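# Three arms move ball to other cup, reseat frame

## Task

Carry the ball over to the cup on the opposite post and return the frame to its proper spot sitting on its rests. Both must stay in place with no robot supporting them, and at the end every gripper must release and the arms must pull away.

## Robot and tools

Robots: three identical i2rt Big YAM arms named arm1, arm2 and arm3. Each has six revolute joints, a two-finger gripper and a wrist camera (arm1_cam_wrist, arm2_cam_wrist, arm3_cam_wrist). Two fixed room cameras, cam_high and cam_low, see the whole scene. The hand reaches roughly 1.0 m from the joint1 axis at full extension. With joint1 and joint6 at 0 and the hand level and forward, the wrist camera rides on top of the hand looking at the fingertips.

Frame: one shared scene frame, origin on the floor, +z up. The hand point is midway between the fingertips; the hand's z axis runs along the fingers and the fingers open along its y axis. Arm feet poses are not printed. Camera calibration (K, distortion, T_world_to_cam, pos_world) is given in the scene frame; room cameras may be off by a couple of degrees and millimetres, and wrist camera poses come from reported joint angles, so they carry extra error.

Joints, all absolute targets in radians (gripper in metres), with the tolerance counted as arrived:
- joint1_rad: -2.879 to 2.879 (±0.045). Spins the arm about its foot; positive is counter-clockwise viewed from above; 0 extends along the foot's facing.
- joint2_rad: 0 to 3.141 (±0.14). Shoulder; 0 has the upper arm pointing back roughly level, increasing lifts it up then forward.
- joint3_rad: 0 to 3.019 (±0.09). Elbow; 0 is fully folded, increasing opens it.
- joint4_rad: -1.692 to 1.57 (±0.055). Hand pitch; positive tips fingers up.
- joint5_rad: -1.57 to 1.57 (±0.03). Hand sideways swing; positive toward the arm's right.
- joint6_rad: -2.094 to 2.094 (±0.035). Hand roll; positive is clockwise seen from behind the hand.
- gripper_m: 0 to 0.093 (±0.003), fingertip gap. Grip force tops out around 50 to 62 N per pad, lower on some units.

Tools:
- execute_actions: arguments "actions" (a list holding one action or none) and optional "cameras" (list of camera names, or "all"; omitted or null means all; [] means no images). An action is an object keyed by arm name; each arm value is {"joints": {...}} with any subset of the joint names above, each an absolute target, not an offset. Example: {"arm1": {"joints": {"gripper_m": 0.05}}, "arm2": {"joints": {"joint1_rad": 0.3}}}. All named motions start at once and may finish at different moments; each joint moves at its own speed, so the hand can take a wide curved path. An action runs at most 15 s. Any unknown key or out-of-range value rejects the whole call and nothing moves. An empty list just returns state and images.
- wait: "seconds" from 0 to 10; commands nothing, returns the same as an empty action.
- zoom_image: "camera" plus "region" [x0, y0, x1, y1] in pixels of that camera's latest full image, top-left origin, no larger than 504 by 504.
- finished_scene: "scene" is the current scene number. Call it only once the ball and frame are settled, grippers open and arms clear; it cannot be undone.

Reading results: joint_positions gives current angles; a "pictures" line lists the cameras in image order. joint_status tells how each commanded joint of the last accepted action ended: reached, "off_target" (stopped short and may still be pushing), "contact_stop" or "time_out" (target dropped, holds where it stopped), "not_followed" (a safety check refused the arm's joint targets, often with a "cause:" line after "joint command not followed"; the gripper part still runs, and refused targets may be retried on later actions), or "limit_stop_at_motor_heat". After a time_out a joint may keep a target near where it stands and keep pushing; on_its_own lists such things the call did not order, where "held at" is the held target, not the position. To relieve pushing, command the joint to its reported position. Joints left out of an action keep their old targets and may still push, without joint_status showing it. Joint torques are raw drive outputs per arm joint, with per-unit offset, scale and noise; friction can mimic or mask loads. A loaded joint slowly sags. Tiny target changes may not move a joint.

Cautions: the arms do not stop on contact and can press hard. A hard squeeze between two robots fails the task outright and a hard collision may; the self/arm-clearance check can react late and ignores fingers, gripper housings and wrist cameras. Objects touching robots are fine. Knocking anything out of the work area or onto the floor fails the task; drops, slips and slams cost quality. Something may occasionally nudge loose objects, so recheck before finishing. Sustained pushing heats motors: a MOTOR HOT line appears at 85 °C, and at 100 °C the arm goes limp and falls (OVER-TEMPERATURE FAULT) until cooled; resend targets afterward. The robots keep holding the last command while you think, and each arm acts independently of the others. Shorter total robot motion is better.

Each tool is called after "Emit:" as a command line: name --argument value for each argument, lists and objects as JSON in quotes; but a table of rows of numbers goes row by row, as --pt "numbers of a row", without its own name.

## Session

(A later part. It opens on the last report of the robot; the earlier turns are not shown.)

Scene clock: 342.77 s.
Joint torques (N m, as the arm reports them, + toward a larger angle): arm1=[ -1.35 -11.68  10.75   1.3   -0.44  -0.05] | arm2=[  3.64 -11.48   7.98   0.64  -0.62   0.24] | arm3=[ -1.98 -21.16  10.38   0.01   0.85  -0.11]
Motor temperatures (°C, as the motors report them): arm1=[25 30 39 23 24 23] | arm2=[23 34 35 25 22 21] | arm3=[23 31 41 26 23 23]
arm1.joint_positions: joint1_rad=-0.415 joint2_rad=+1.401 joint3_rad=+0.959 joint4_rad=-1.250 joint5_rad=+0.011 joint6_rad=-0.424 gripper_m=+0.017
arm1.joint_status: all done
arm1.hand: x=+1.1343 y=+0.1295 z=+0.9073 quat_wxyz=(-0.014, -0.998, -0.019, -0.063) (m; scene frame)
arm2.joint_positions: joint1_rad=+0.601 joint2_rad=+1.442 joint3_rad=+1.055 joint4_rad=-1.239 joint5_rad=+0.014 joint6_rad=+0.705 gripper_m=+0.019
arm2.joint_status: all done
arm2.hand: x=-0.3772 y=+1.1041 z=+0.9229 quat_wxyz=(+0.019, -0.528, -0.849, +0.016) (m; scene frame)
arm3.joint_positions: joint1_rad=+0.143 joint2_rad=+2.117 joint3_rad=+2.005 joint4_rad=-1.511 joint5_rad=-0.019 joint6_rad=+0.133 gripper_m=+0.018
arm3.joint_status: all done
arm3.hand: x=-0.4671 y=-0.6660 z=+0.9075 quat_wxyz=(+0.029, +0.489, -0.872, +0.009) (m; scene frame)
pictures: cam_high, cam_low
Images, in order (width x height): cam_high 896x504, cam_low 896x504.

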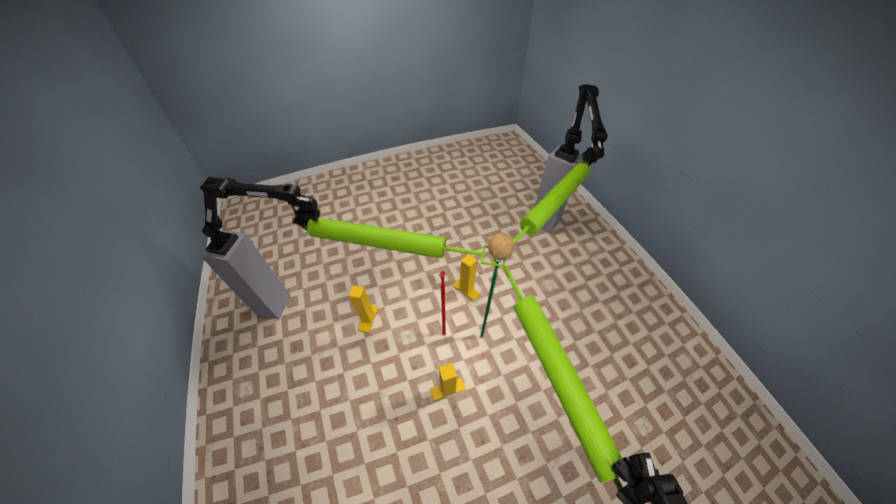

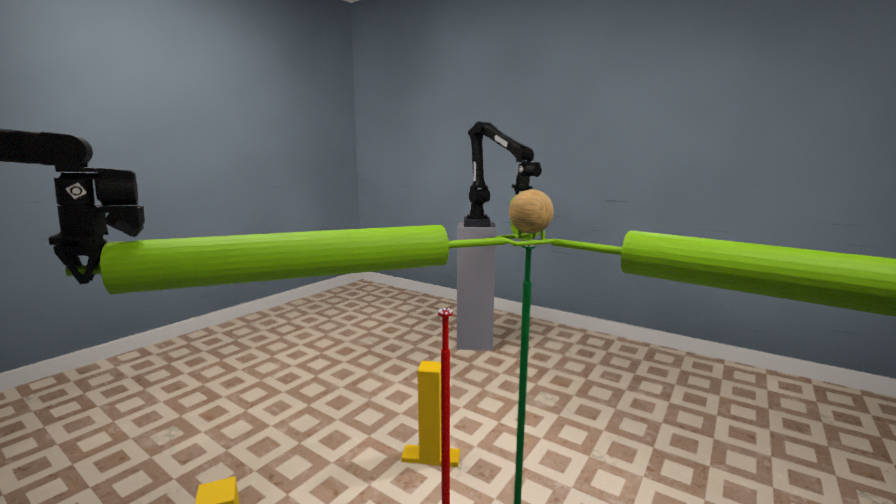

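Emit:
execute_actions --actions '[{"arm1":{"joints":{"joint1_rad":-0.355}},"arm2":{"joints":{"joint1_rad":0.54}},"arm3":{"joints":{"joint2_rad":2.02,"joint3_rad":1.97}}}]' --cameras '["cam_low","cam_high"]'

Emit:
zoom_image --camera "cam_low" --region '[460, 160, 620, 270]'

Emit:
zoom_image --camera "cam_high" --region '[450, 200, 560, 290]'

Scene clock: 362.07 s.
Joint torques (N m, as the arm reports them, + toward a larger angle): arm1=[  0.84 -11.67  10.72   1.27  -0.45  -0.16] | arm2=[  0.35 -11.49   8.     0.65  -0.18   0.52] | arm3=[ -1.84 -24.03  10.45  -0.16   0.41  -0.12]
Motor temperatures (°C, as the motors report them): arm1=[25 30 38 23 24 23] | arm2=[23 34 34 25 22 21] | arm3=[23 32 38 25 23 23]
arm1.joint_positions: joint1_rad=-0.373 joint2_rad=+1.401 joint3_rad=+0.959 joint4_rad=-1.248 joint5_rad=+0.011 joint6_rad=-0.412 gripper_m=+0.017
arm1.joint_status: all done
arm1.hand: x=+1.1288 y=+0.1162 z=+0.9071 quat_wxyz=(-0.013, -0.997, -0.034, -0.063) (m; scene frame)
arm2.joint_positions: joint1_rad=+0.548 joint2_rad=+1.442 joint3_rad=+1.055 joint4_rad=-1.239 joint5_rad=+0.003 joint6_rad=+0.679 gripper_m=+0.019
arm2.joint_status: all done
arm2.hand: x=-0.3850 y=+1.0876 z=+0.9231 quat_wxyz=(+0.020, -0.539, -0.842, +0.009) (m; scene frame)
arm3.joint_positions: joint1_rad=+0.143 joint2_rad=+2.087 joint3_rad=+1.944 joint4_rad=-1.508 joint5_rad=-0.008 joint6_rad=+0.133 gripper_m=+0.018
arm3.joint_status: all done
arm3.hand: x=-0.4722 y=-0.6824 z=+0.9039 quat_wxyz=(+0.037, +0.488, -0.872, +0.021) (m; scene frame)
pictures: cam_high, cam_low
Images, in order (width x height): cam_high 896x504, cam_low 896x504.

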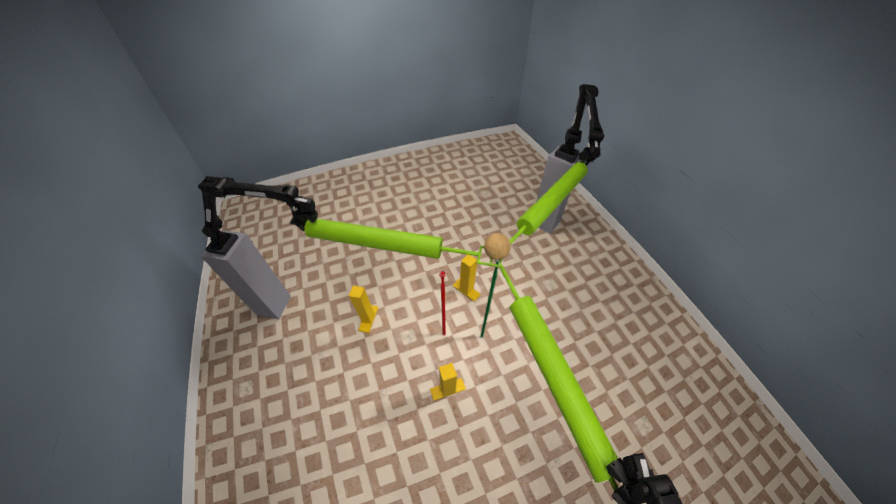

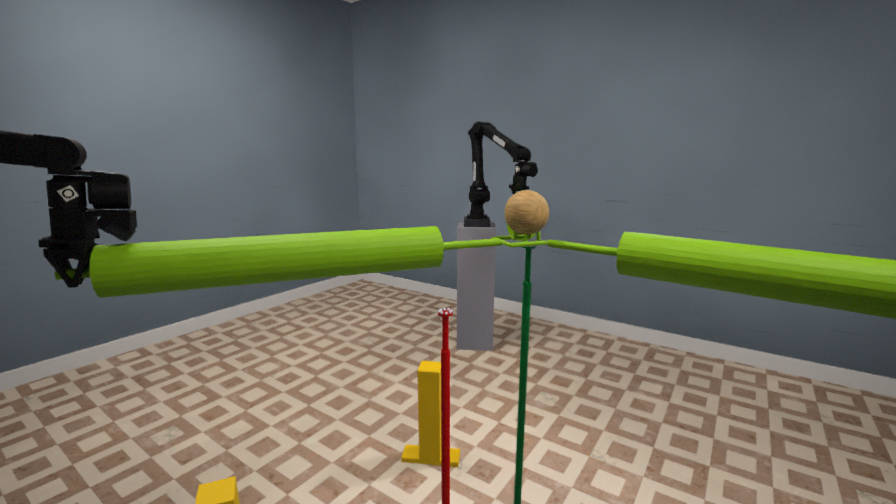

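Region (460, 160, 620, 270) of cam_low's 896x504 image, scaled by 3.150, with more detail than that image has; it fills the top 346 rows of this view, and the rest is white.

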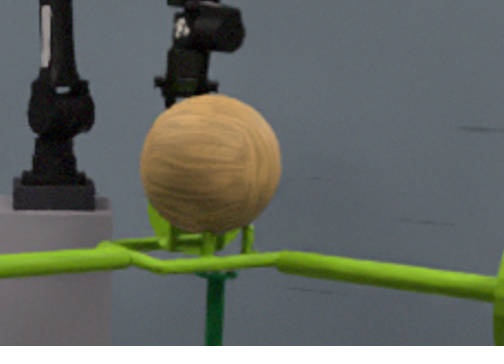

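Region (450, 200, 560, 290) of cam_high's 896x504 image, scaled by 4.582, with more detail than that image has; it fills the top 412 rows of this view, and the rest is white.

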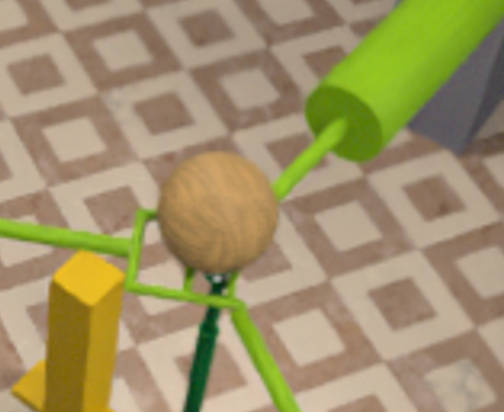

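Emit:
execute_actions --actions '[{"arm1":{"joints":{"joint2_rad":1.42,"joint3_rad":0.88,"joint4_rad":-1.09}},"arm2":{"joints":{"joint2_rad":1.49,"joint3_rad":0.97,"joint4_rad":-1.09}},"arm3":{"joints":{"joint2_rad":2.08,"joint3_rad":1.86,"joint4_rad":-1.40}}}]' --cameras '["cam_low","cam_high"]'

Emit:
zoom_image --camera "cam_low" --region '[460, 160, 620, 270]'

Emit:
zoom_image --camera "cam_high" --region '[450, 200, 560, 290]'

Scene clock: 371.87 s.
Joint torques (N m, as the arm reports them, + toward a larger angle): arm1=[ 0.87 -7.04  6.38  1.66 -0.47 -0.16] | arm2=[ 0.31 -8.01  5.38  1.82 -0.06  0.51] | arm3=[ -2.   -16.46   6.8    1.52   0.69  -0.11]
Motor temperatures (°C, as the motors report them): arm1=[25 30 37 23 24 23] | arm2=[23 34 34 25 22 21] | arm3=[23 34 37 25 23 23]
arm1.joint_positions: joint1_rad=-0.373 joint2_rad=+1.396 joint3_rad=+0.891 joint4_rad=-1.126 joint5_rad=+0.012 joint6_rad=-0.412 gripper_m=+0.017
arm1.joint_status: all done
arm1.hand: x=+1.1276 y=+0.1171 z=+0.8840 quat_wxyz=(-0.001, -0.999, -0.034, -0.036) (m; scene frame)
arm2.joint_positions: joint1_rad=+0.548 joint2_rad=+1.454 joint3_rad=+0.990 joint4_rad=-1.140 joint5_rad=+0.000 joint6_rad=+0.679 gripper_m=+0.019
arm2.joint_status: all done
arm2.hand: x=-0.3867 y=+1.0887 z=+0.8954 quat_wxyz=(+0.010, -0.539, -0.842, +0.006) (m; scene frame)
arm3.joint_positions: joint1_rad=+0.143 joint2_rad=+2.055 joint3_rad=+1.885 joint4_rad=-1.431 joint5_rad=-0.015 joint6_rad=+0.133 gripper_m=+0.018
arm3.joint_status: all done
arm3.hand: x=-0.4730 y=-0.6809 z=+0.9002 quat_wxyz=(+0.019, +0.489, -0.872, +0.004) (m; scene frame)
pictures: cam_high, cam_low
Images, in order (width x height): cam_high 896x504, cam_low 896x504.

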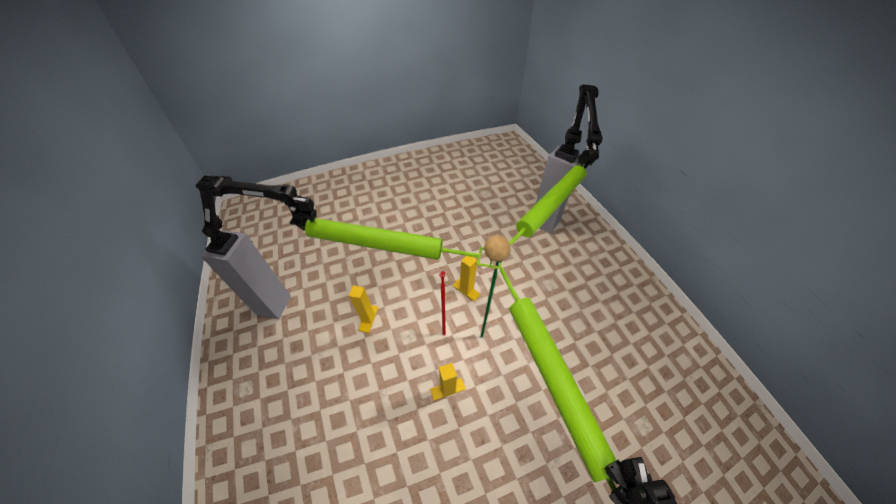

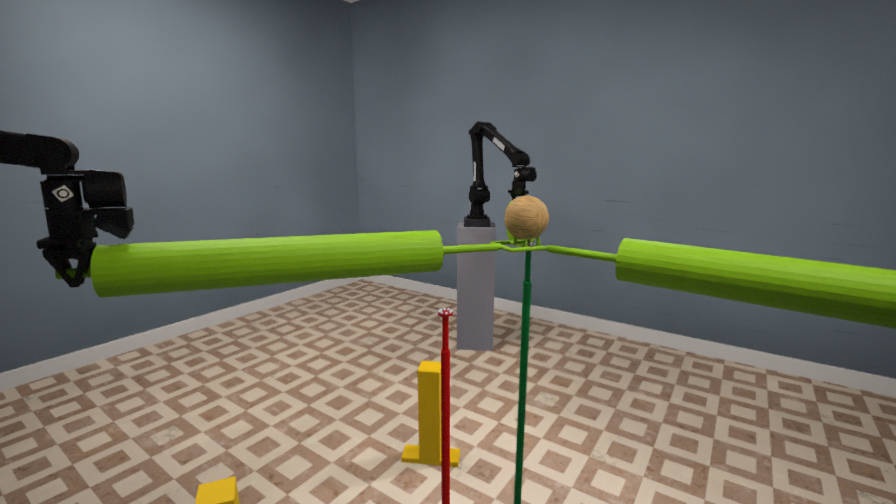

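Region (460, 160, 620, 270) of cam_low's 896x504 image, scaled by 3.150, with more detail than that image has; it fills the top 346 rows of this view, and the rest is white.

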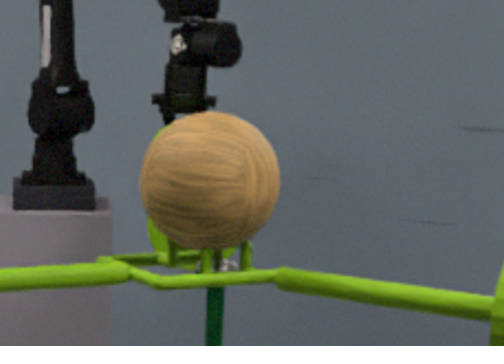

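Region (450, 200, 560, 290) of cam_high's 896x504 image, scaled by 4.582, with more detail than that image has; it fills the top 412 rows of this view, and the rest is white.

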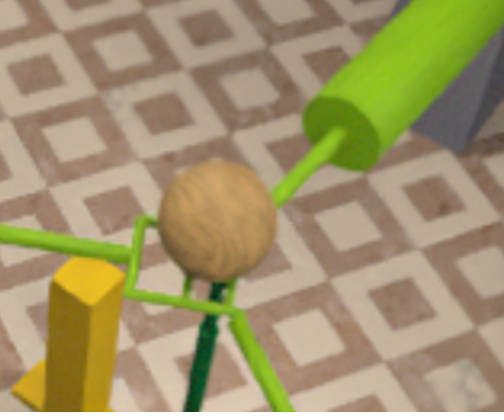

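Emit:
execute_actions --actions '[{"arm1":{"joints":{"joint2_rad":1.44,"joint3_rad":0.79,"joint4_rad":-1.0}},"arm2":{"joints":{"joint2_rad":1.51,"joint3_rad":0.87,"joint4_rad":-1.0}},"arm3":{"joints":{"joint2_rad":2.11,"joint3_rad":1.77,"joint4_rad":-1.30}}}]' --cameras '["cam_low","cam_high"]'

Emit:
zoom_image --camera "cam_low" --region '[460, 170, 620, 290]'

Emit:
zoom_image --camera "cam_high" --region '[450, 200, 560, 290]'

Scene clock: 385.63 s.
Joint torques (N m, as the arm reports them, + toward a larger angle): arm1=[ 0.96 -3.93  3.64  1.58 -0.41 -0.15] | arm2=[ 0.37 -4.09  2.77  1.7  -0.05  0.51] | arm3=[-2.01 -9.54  4.43  2.45  0.74 -0.13]
Motor temperatures (°C, as the motors report them): arm1=[25 29 34 23 24 23] | arm2=[23 33 32 25 22 21] | arm3=[23 32 34 26 23 23]
arm1.joint_positions: joint1_rad=-0.373 joint2_rad=+1.370 joint3_rad=+0.835 joint4_rad=-1.031 joint5_rad=+0.010 joint6_rad=-0.412 gripper_m=+0.017
arm1.joint_status: all done
arm1.hand: x=+1.1276 y=+0.1169 z=+0.8734 quat_wxyz=(+0.010, -0.999, -0.034, -0.006) (m; scene frame)
arm2.joint_positions: joint1_rad=+0.548 joint2_rad=+1.427 joint3_rad=+0.928 joint4_rad=-1.043 joint5_rad=+0.000 joint6_rad=+0.679 gripper_m=+0.019
arm2.joint_status: all done
arm2.hand: x=-0.3876 y=+1.0891 z=+0.8843 quat_wxyz=(-0.021, -0.539, -0.842, +0.003) (m; scene frame)
arm3.joint_positions: joint1_rad=+0.143 joint2_rad=+1.999 joint3_rad=+1.828 joint4_rad=-1.352 joint5_rad=-0.016 joint6_rad=+0.134 gripper_m=+0.018
arm3.joint_status: all done
arm3.hand: x=-0.4723 y=-0.6790 z=+0.9134 quat_wxyz=(-0.013, +0.488, -0.872, -0.020) (m; scene frame)
pictures: cam_high, cam_low
Images, in order (width x height): cam_high 896x504, cam_low 896x504.

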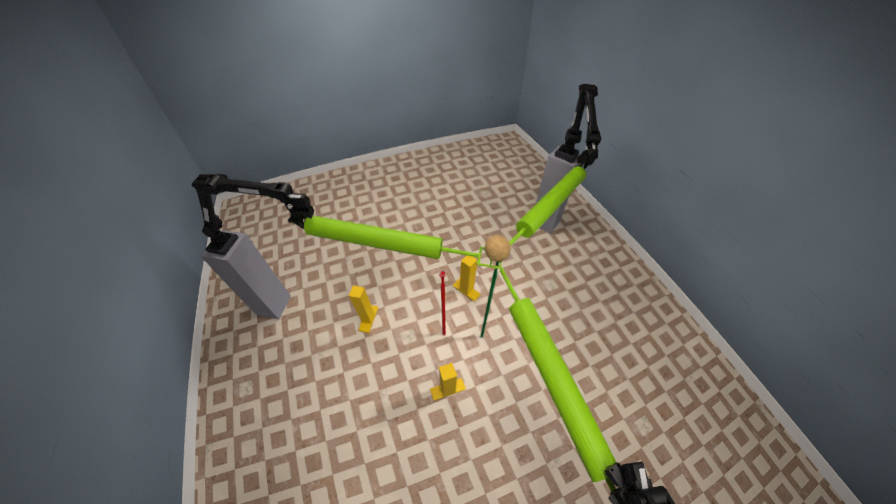

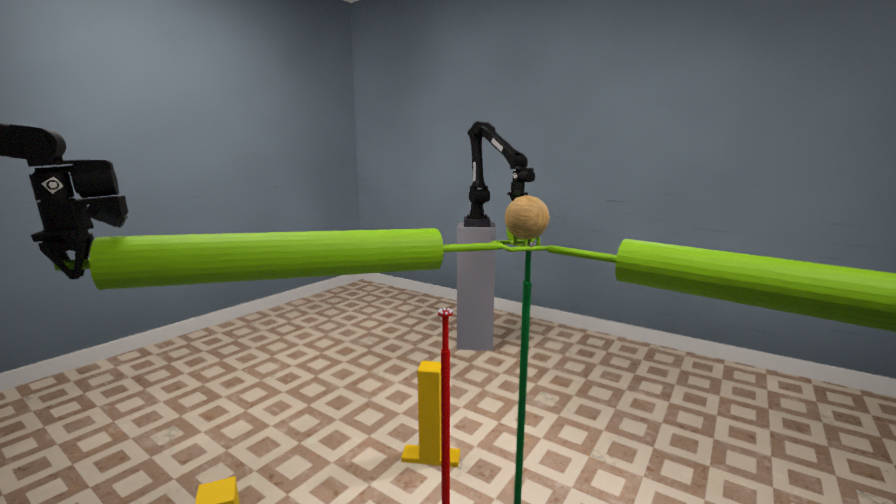

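Region (460, 170, 620, 290) of cam_low's 896x504 image, scaled by 3.150, with more detail than that image has; it fills the top 378 rows of this view, and the rest is white.

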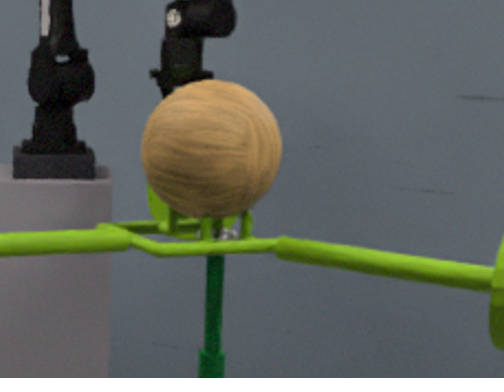

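Region (450, 200, 560, 290) of cam_high's 896x504 image, scaled by 4.582, with more detail than that image has; it fills the top 412 rows of this view, and the rest is white.

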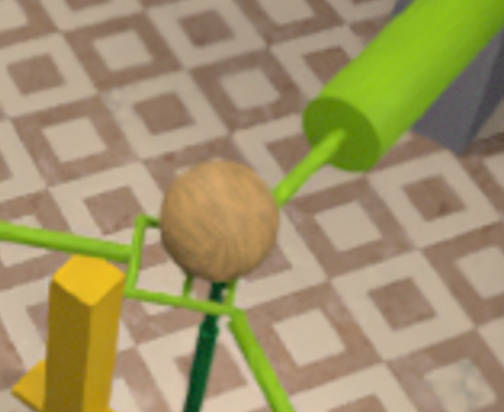

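Emit:
execute_actions --actions '[{"arm1":{"joints":{"joint2_rad":1.32,"joint3_rad":1.01,"joint4_rad":-1.24}},"arm2":{"joints":{"joint2_rad":1.445,"joint3_rad":1.13,"joint4_rad":-1.24}},"arm3":{"joints":{"joint1_rad":0.09,"joint2_rad":2.025,"joint3_rad":2.0,"joint4_rad":-1.51}}}]' --cameras '["cam_low","cam_high"]'

Emit:
zoom_image --camera "cam_low" --region '[460, 170, 620, 290]'

Emit:
zoom_image --camera "cam_high" --region '[450, 200, 560, 290]'

Scene clock: 397.30 s.
Joint torques (N m, as the arm reports them, + toward a larger angle): arm1=[  1.   -10.73  14.62   0.12  -0.52  -0.15] | arm2=[  0.96 -10.88  11.66  -0.96  -0.14   0.51] | arm3=[ -2.47 -19.28  13.57  -0.43   0.58   0.11]
Motor temperatures (°C, as the motors report them): arm1=[25 29 33 23 24 23] | arm2=[23 32 30 25 22 21] | arm3=[23 31 33 26 23 23]
arm1.joint_positions: joint1_rad=-0.373 joint2_rad=+1.356 joint3_rad=+0.925 joint4_rad=-1.238 joint5_rad=+0.013 joint6_rad=-0.412 gripper_m=+0.017
arm1.joint_status: all done
arm1.hand: x=+1.1388 y=+0.1129 z=+0.9099 quat_wxyz=(-0.008, -0.998, -0.034, -0.054) (m; scene frame)
arm2.joint_positions: joint1_rad=+0.541 joint2_rad=+1.445 joint3_rad=+1.062 joint4_rad=-1.213 joint5_rad=+0.002 joint6_rad=+0.679 gripper_m=+0.019
arm2.joint_status: all done
arm2.hand: x=-0.3779 y=+1.0813 z=+0.9241 quat_wxyz=(+0.006, -0.542, -0.840, +0.007) (m; scene frame)
arm3.joint_positions: joint1_rad=+0.119 joint2_rad=+2.041 joint3_rad=+1.930 joint4_rad=-1.490 joint5_rad=-0.012 joint6_rad=+0.113 gripper_m=+0.018
arm3.joint_status: all done
arm3.hand: x=-0.4592 y=-0.6882 z=+0.9263 quat_wxyz=(+0.018, +0.487, -0.873, +0.005) (m; scene frame)
pictures: cam_high, cam_low
Images, in order (width x height): cam_high 896x504, cam_low 896x504.

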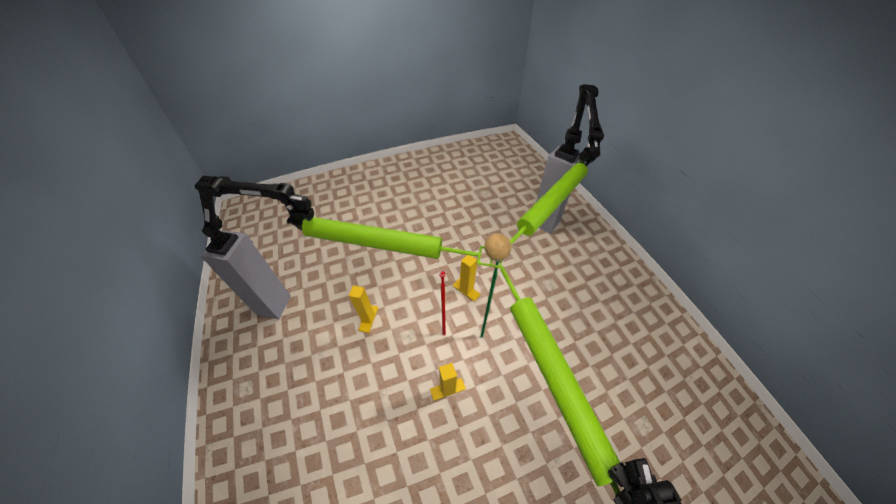

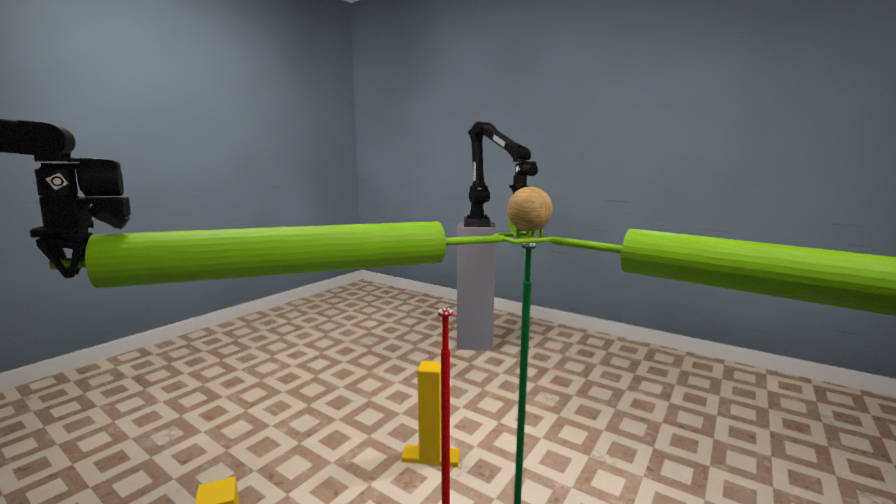

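Region (460, 170, 620, 290) of cam_low's 896x504 image, scaled by 3.150, with more detail than that image has; it fills the top 378 rows of this view, and the rest is white.

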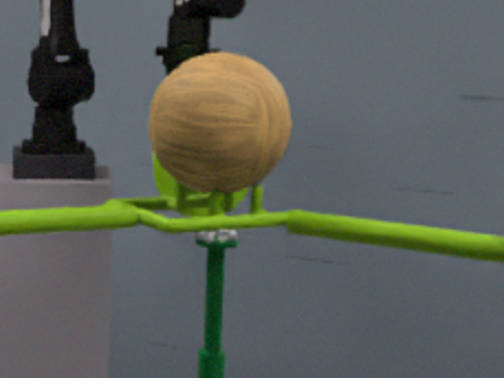

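Region (450, 200, 560, 290) of cam_high's 896x504 image, scaled by 4.582, with more detail than that image has; it fills the top 412 rows of this view, and the rest is white.

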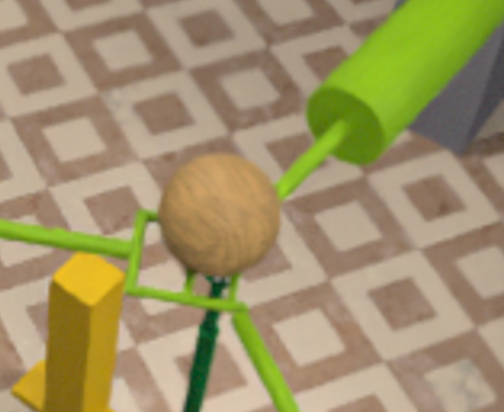

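Emit:
execute_actions --actions '[{"arm1":{"joints":{"joint2_rad":1.42,"joint3_rad":0.82,"joint4_rad":-1.10}},"arm2":{"joints":{"joint2_rad":1.51,"joint3_rad":0.94,"joint4_rad":-1.06}},"arm3":{"joints":{"joint2_rad":2.06,"joint3_rad":1.80,"joint4_rad":-1.36}}}]' --cameras '["cam_low","cam_high"]'

Emit:
zoom_image --camera "cam_low" --region '[460, 170, 620, 290]'

Emit:
zoom_image --camera "cam_high" --region '[450, 200, 560, 290]'

Scene clock: 408.83 s.
Joint torques (N m, as the arm reports them, + toward a larger angle): arm1=[ 0.37 -4.96  4.32  1.13 -0.43 -0.14] | arm2=[ 0.91 -6.57  3.38  1.27 -0.03  0.51] | arm3=[ -2.46 -13.     5.25   1.3    0.63   0.1 ]
Motor temperatures (°C, as the motors report them): arm1=[25 29 39 23 24 23] | arm2=[23 33 36 25 22 21] | arm3=[23 32 38 26 23 23]
arm1.joint_positions: joint1_rad=-0.373 joint2_rad=+1.380 joint3_rad=+0.855 joint4_rad=-1.122 joint5_rad=+0.011 joint6_rad=-0.414 gripper_m=+0.017
arm1.joint_status: all done
arm1.hand: x=+1.1408 y=+0.1123 z=+0.8779 quat_wxyz=(-0.005, -0.998, -0.035, -0.043) (m; scene frame)
arm2.joint_positions: joint1_rad=+0.542 joint2_rad=+1.454 joint3_rad=+0.990 joint4_rad=-1.092 joint5_rad=-0.001 joint6_rad=+0.679 gripper_m=+0.019
arm2.joint_status: all done
arm2.hand: x=-0.3768 y=+1.0816 z=+0.8957 quat_wxyz=(-0.014, -0.541, -0.841, +0.003) (m; scene frame)
arm3.joint_positions: joint1_rad=+0.118 joint2_rad=+1.996 joint3_rad=+1.848 joint4_rad=-1.381 joint5_rad=-0.014 joint6_rad=+0.113 gripper_m=+0.018
arm3.joint_status: all done
arm3.hand: x=-0.4583 y=-0.6867 z=+0.9221 quat_wxyz=(-0.011, +0.487, -0.873, -0.017) (m; scene frame)
pictures: cam_high, cam_low
Images, in order (width x height): cam_high 896x504, cam_low 896x504.

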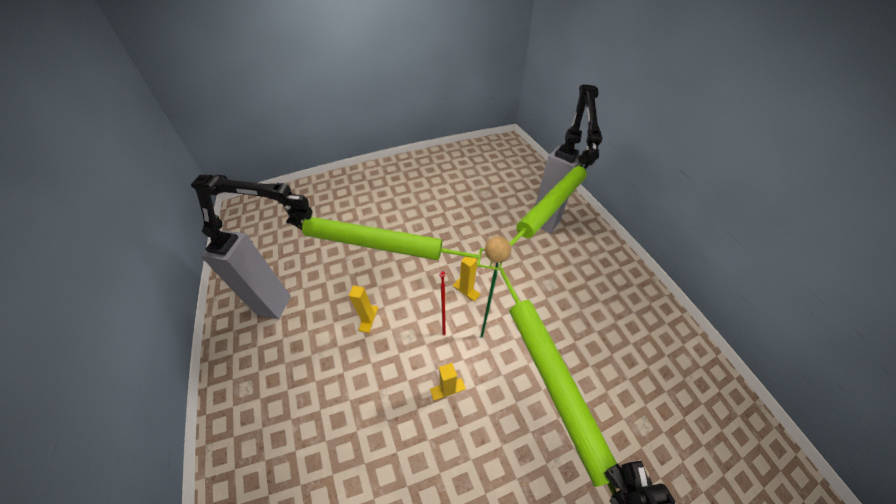

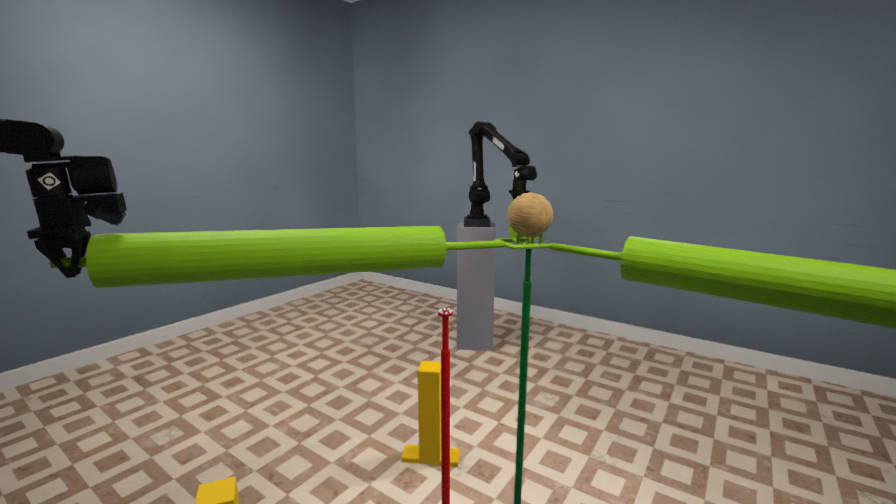

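Region (460, 170, 620, 290) of cam_low's 896x504 image, scaled by 3.150, with more detail than that image has; it fills the top 378 rows of this view, and the rest is white.

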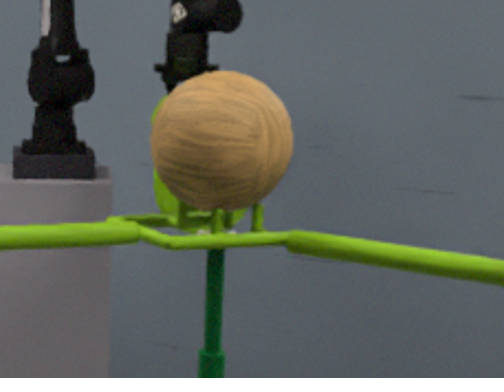

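Region (450, 200, 560, 290) of cam_high's 896x504 image, scaled by 4.582, with more detail than that image has; it fills the top 412 rows of this view, and the rest is white.

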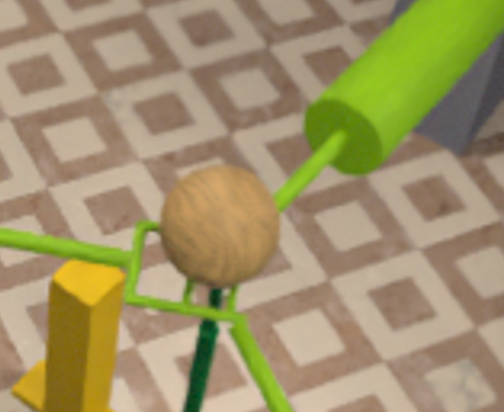

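Emit:
zoom_image --camera "cam_low" --region '[495, 220, 565, 265]'

Emit:
zoom_image --camera "cam_high" --region '[470, 235, 530, 285]'

Region (495, 220, 565, 265) of cam_low's 896x504 image, scaled by 7.200, with more detail than that image has; it fills the top 324 rows of this view, and the rest is white.

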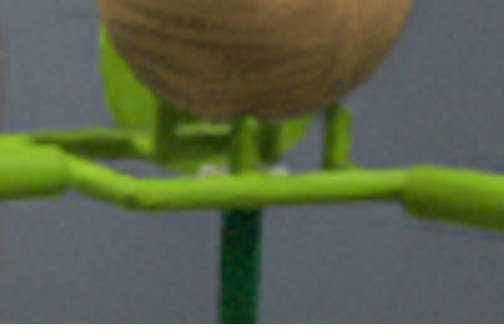

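Region (470, 235, 530, 285) of cam_high's 896x504 image, scaled by 8.400, with more detail than that image has.

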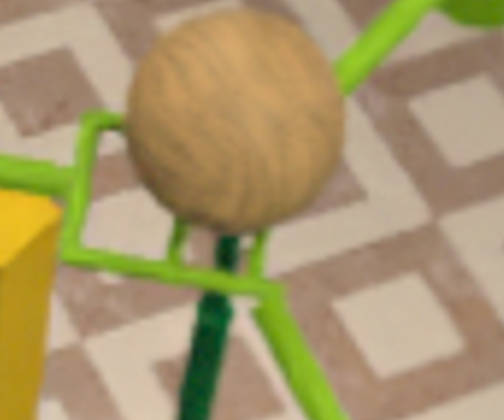

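Emit:
execute_actions --actions '[{"arm1":{"joints":{"joint2_rad":1.35,"joint3_rad":1.03,"joint4_rad":-1.24}},"arm2":{"joints":{"joint2_rad":1.43,"joint3_rad":1.12,"joint4_rad":-1.24}},"arm3":{"joints":{"joint1_rad":0.17,"joint2_rad":2.025,"joint3_rad":2.0,"joint4_rad":-1.51}}}]' --cameras '["cam_low","cam_high"]'

Emit:
zoom_image --camera "cam_low" --region '[495, 210, 565, 265]'

Emit:
zoom_image --camera "cam_high" --region '[470, 235, 530, 285]'

Scene clock: 428.87 s.
Joint torques (N m, as the arm reports them, + toward a larger angle): arm1=[  0.38 -10.27  13.72  -0.18   0.04  -0.14] | arm2=[  0.89 -12.29  12.56  -0.72   0.2    0.51] | arm3=[  0.96 -19.73  13.93  -0.37  -0.32  -0.25]
Motor temperatures (°C, as the motors report them): arm1=[25 29 34 23 24 23] | arm2=[23 32 32 25 22 21] | arm3=[23 31 34 26 23 23]
arm1.joint_positions: joint1_rad=-0.368 joint2_rad=+1.374 joint3_rad=+0.955 joint4_rad=-1.230 joint5_rad=-0.002 joint6_rad=-0.414 gripper_m=+0.017
arm1.joint_status: all done
arm1.hand: x=+1.1241 y=+0.1138 z=+0.9140 quat_wxyz=(-0.011, -0.998, -0.037, -0.041) (m; scene frame)
arm2.joint_positions: joint1_rad=+0.542 joint2_rad=+1.451 joint3_rad=+1.037 joint4_rad=-1.222 joint5_rad=-0.007 joint6_rad=+0.679 gripper_m=+0.019
arm2.joint_status: all done
arm2.hand: x=-0.3878 y=+1.0883 z=+0.9133 quat_wxyz=(+0.026, -0.542, -0.840, +0.005) (m; scene frame)
arm3.joint_positions: joint1_rad=+0.159 joint2_rad=+2.039 joint3_rad=+1.927 joint4_rad=-1.488 joint5_rad=+0.009 joint6_rad=+0.145 gripper_m=+0.018
arm3.joint_status: all done
arm3.hand: x=-0.4789 y=-0.6799 z=+0.9263 quat_wxyz=(+0.011, +0.491, -0.871, +0.013) (m; scene frame)
pictures: cam_high, cam_low
Images, in order (width x height): cam_high 896x504, cam_low 896x504.

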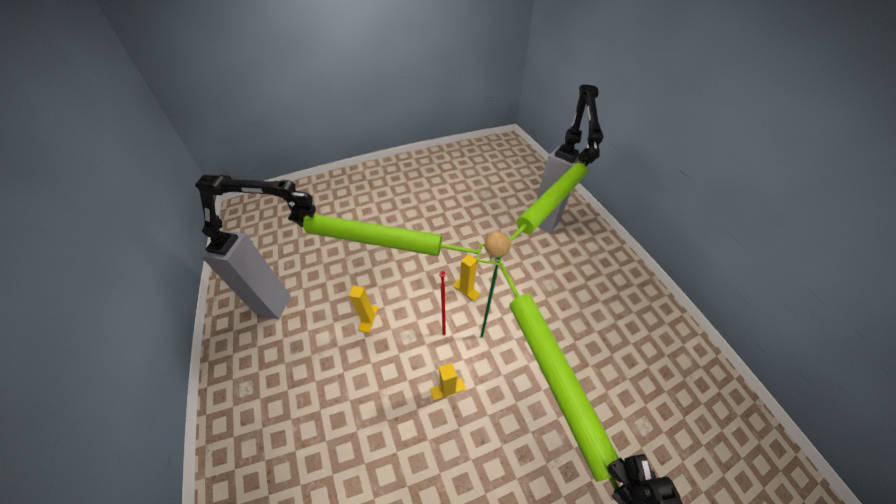

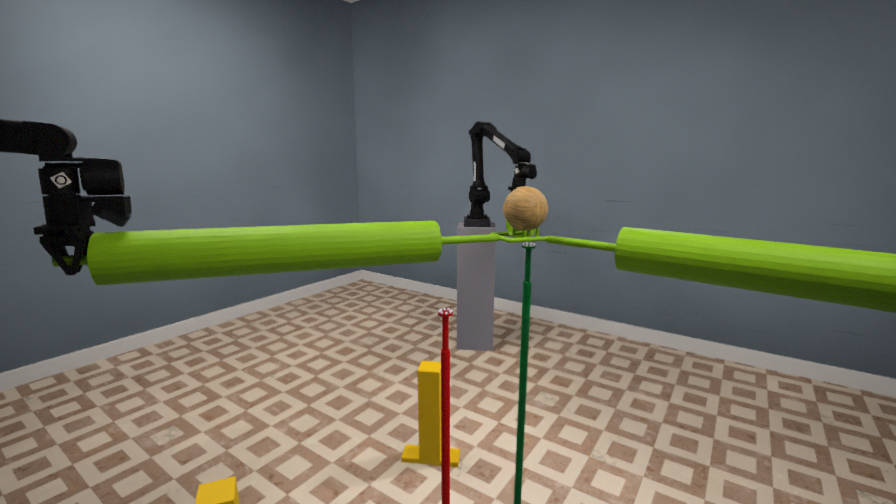

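Region (495, 210, 565, 265) of cam_low's 896x504 image, scaled by 7.200, with more detail than that image has; it fills the top 396 rows of this view, and the rest is white.

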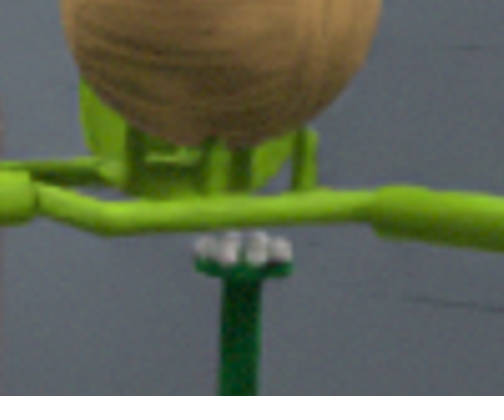

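Region (470, 235, 530, 285) of cam_high's 896x504 image, scaled by 8.400, with more detail than that image has.

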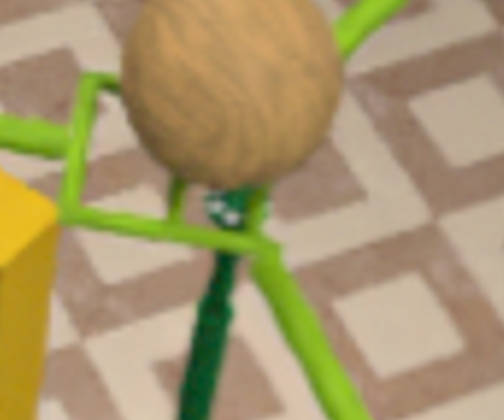

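Emit:
execute_actions --actions '[{"arm1":{"joints":{"joint2_rad":1.31,"joint3_rad":1.0}},"arm2":{"joints":{"joint2_rad":1.46,"joint3_rad":1.13}},"arm3":{"joints":{"joint1_rad":0.11}}}]' --cameras '["cam_low","cam_high"]'

Emit:
zoom_image --camera "cam_low" --region '[495, 210, 565, 265]'

Emit:
zoom_image --camera "cam_high" --region '[470, 235, 530, 285]'

Scene clock: 438.77 s.
Joint torques (N m, as the arm reports them, + toward a larger angle): arm1=[  0.36 -11.02  11.44   0.75  -0.18  -0.14] | arm2=[  0.84 -10.25  12.27  -0.62  -0.1    0.51] | arm3=[ -3.03 -19.53  13.93  -0.32   0.27  -0.1 ]
Motor temperatures (°C, as the motors report them): arm1=[25 29 39 23 24 23] | arm2=[23 33 38 25 22 22] | arm3=[23 32 39 26 23 23]
arm1.joint_positions: joint1_rad=-0.368 joint2_rad=+1.352 joint3_rad=+0.955 joint4_rad=-1.253 joint5_rad=+0.004 joint6_rad=-0.414 gripper_m=+0.017
arm1.joint_status: all done
arm1.hand: x=+1.1295 y=+0.1129 z=+0.9215 quat_wxyz=(-0.008, -0.998, -0.037, -0.043) (m; scene frame)
arm2.joint_positions: joint1_rad=+0.542 joint2_rad=+1.451 joint3_rad=+1.052 joint4_rad=-1.224 joint5_rad=+0.001 joint6_rad=+0.679 gripper_m=+0.019
arm2.joint_status: all done
arm2.hand: x=-0.3838 y=+1.0849 z=+0.9182 quat_wxyz=(+0.020, -0.542, -0.840, +0.008) (m; scene frame)
arm3.joint_positions: joint1_rad=+0.140 joint2_rad=+2.039 joint3_rad=+1.927 joint4_rad=-1.491 joint5_rad=-0.005 joint6_rad=+0.132 gripper_m=+0.018
arm3.joint_status: all done
arm3.hand: x=-0.4707 y=-0.6843 z=+0.9263 quat_wxyz=(+0.017, +0.488, -0.873, +0.008) (m; scene frame)
pictures: cam_high, cam_low
Images, in order (width x height): cam_high 896x504, cam_low 896x504.

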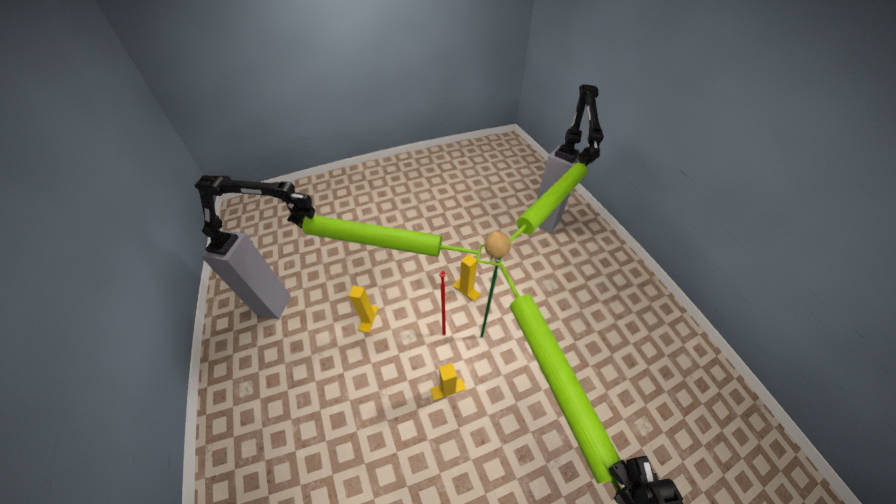

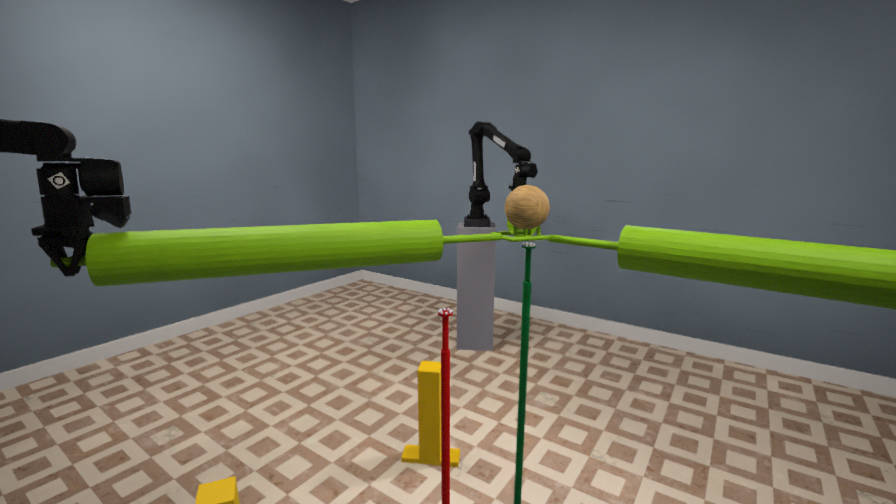

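Region (495, 210, 565, 265) of cam_low's 896x504 image, scaled by 7.200, with more detail than that image has; it fills the top 396 rows of this view, and the rest is white.

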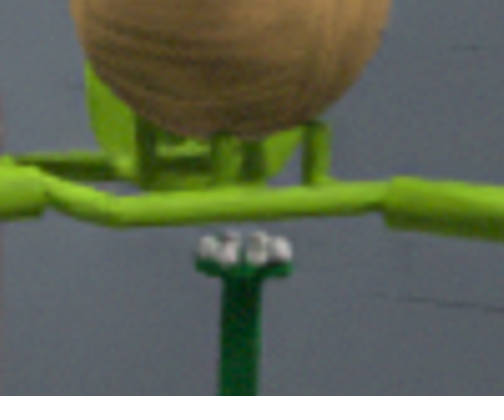

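Region (470, 235, 530, 285) of cam_high's 896x504 image, scaled by 8.400, with more detail than that image has.

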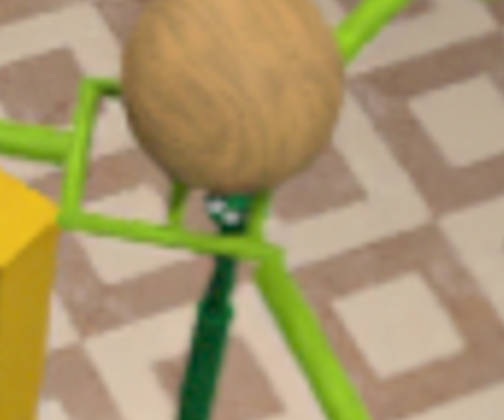

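Emit:
execute_actions --actions '[{"arm1":{"joints":{"joint2_rad":1.38,"joint3_rad":0.84,"joint4_rad":-1.12}},"arm2":{"joints":{"joint2_rad":1.52,"joint3_rad":0.95,"joint4_rad":-1.08}},"arm3":{"joints":{"joint2_rad":2.08,"joint3_rad":1.80,"joint4_rad":-1.36}}}]' --cameras '["cam_low","cam_high"]'

Emit:
zoom_image --camera "cam_low" --region '[495, 210, 565, 265]'

Emit:
zoom_image --camera "cam_high" --region '[470, 235, 530, 285]'

Scene clock: 453.73 s.
Joint torques (N m, as the arm reports them, + toward a larger angle): arm1=[ 0.31 -4.94  4.91  1.2  -0.23 -0.15] | arm2=[ 0.6  -7.48  3.32  1.24  0.13  0.5 ] | arm3=[ -1.87 -14.05   5.45   1.26   0.46  -0.04]
Motor temperatures (°C, as the motors report them): arm1=[25 29 39 23 24 23] | arm2=[23 33 41 25 22 22] | arm3=[23 33 42 26 23 23]
arm1.joint_positions: joint1_rad=-0.368 joint2_rad=+1.336 joint3_rad=+0.872 joint4_rad=-1.147 joint5_rad=+0.005 joint6_rad=-0.414 gripper_m=+0.017
arm1.joint_status: all done
arm1.hand: x=+1.1369 y=+0.1108 z=+0.8972 quat_wxyz=(-0.001, -0.999, -0.037, -0.025) (m; scene frame)
arm2.joint_positions: joint1_rad=+0.546 joint2_rad=+1.472 joint3_rad=+1.000 joint4_rad=-1.112 joint5_rad=-0.005 joint6_rad=+0.679 gripper_m=+0.019
arm2.joint_status: all done
arm2.hand: x=-0.3771 y=+1.0841 z=+0.8926 quat_wxyz=(+0.000, -0.540, -0.842, +0.003) (m; scene frame)
arm3.joint_positions: joint1_rad=+0.131 joint2_rad=+2.027 joint3_rad=+1.843 joint4_rad=-1.382 joint5_rad=-0.010 joint6_rad=+0.126 gripper_m=+0.018
arm3.joint_status: all done
arm3.hand: x=-0.4654 y=-0.6850 z=+0.9018 quat_wxyz=(+0.003, +0.487, -0.874, -0.005) (m; scene frame)
pictures: cam_high, cam_low
Images, in order (width x height): cam_high 896x504, cam_low 896x504.

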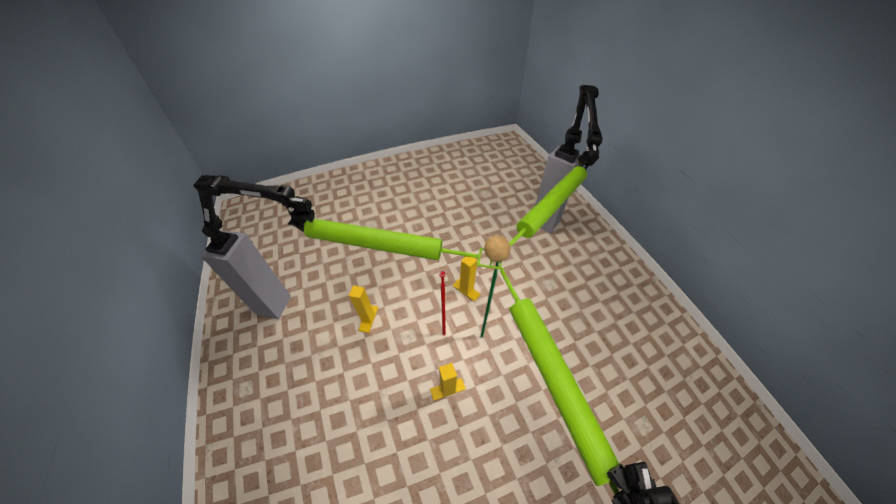

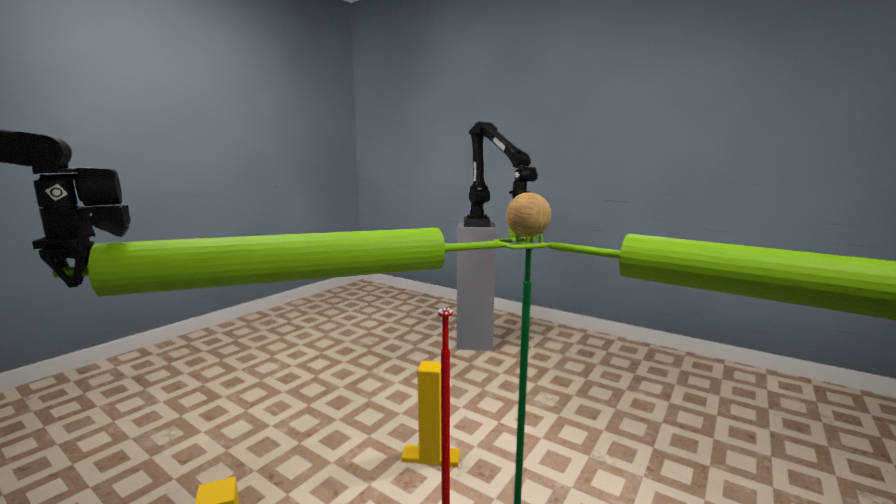

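Region (495, 210, 565, 265) of cam_low's 896x504 image, scaled by 7.200, with more detail than that image has; it fills the top 396 rows of this view, and the rest is white.

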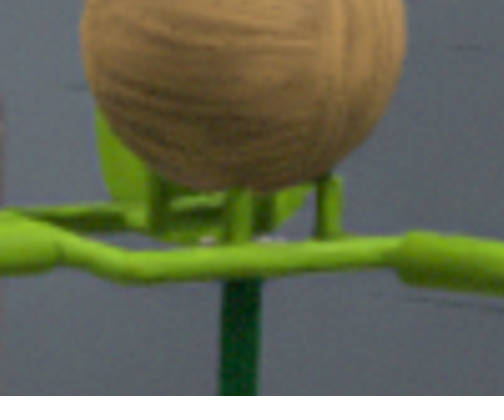

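Region (470, 235, 530, 285) of cam_high's 896x504 image, scaled by 8.400, with more detail than that image has.

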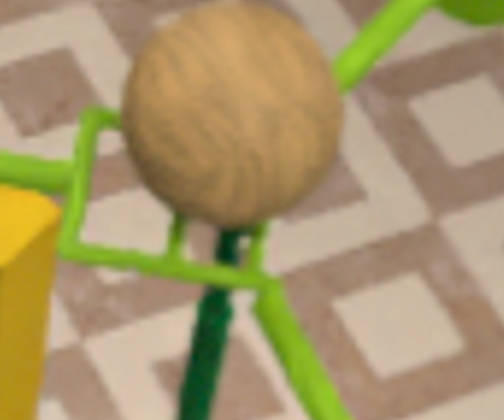

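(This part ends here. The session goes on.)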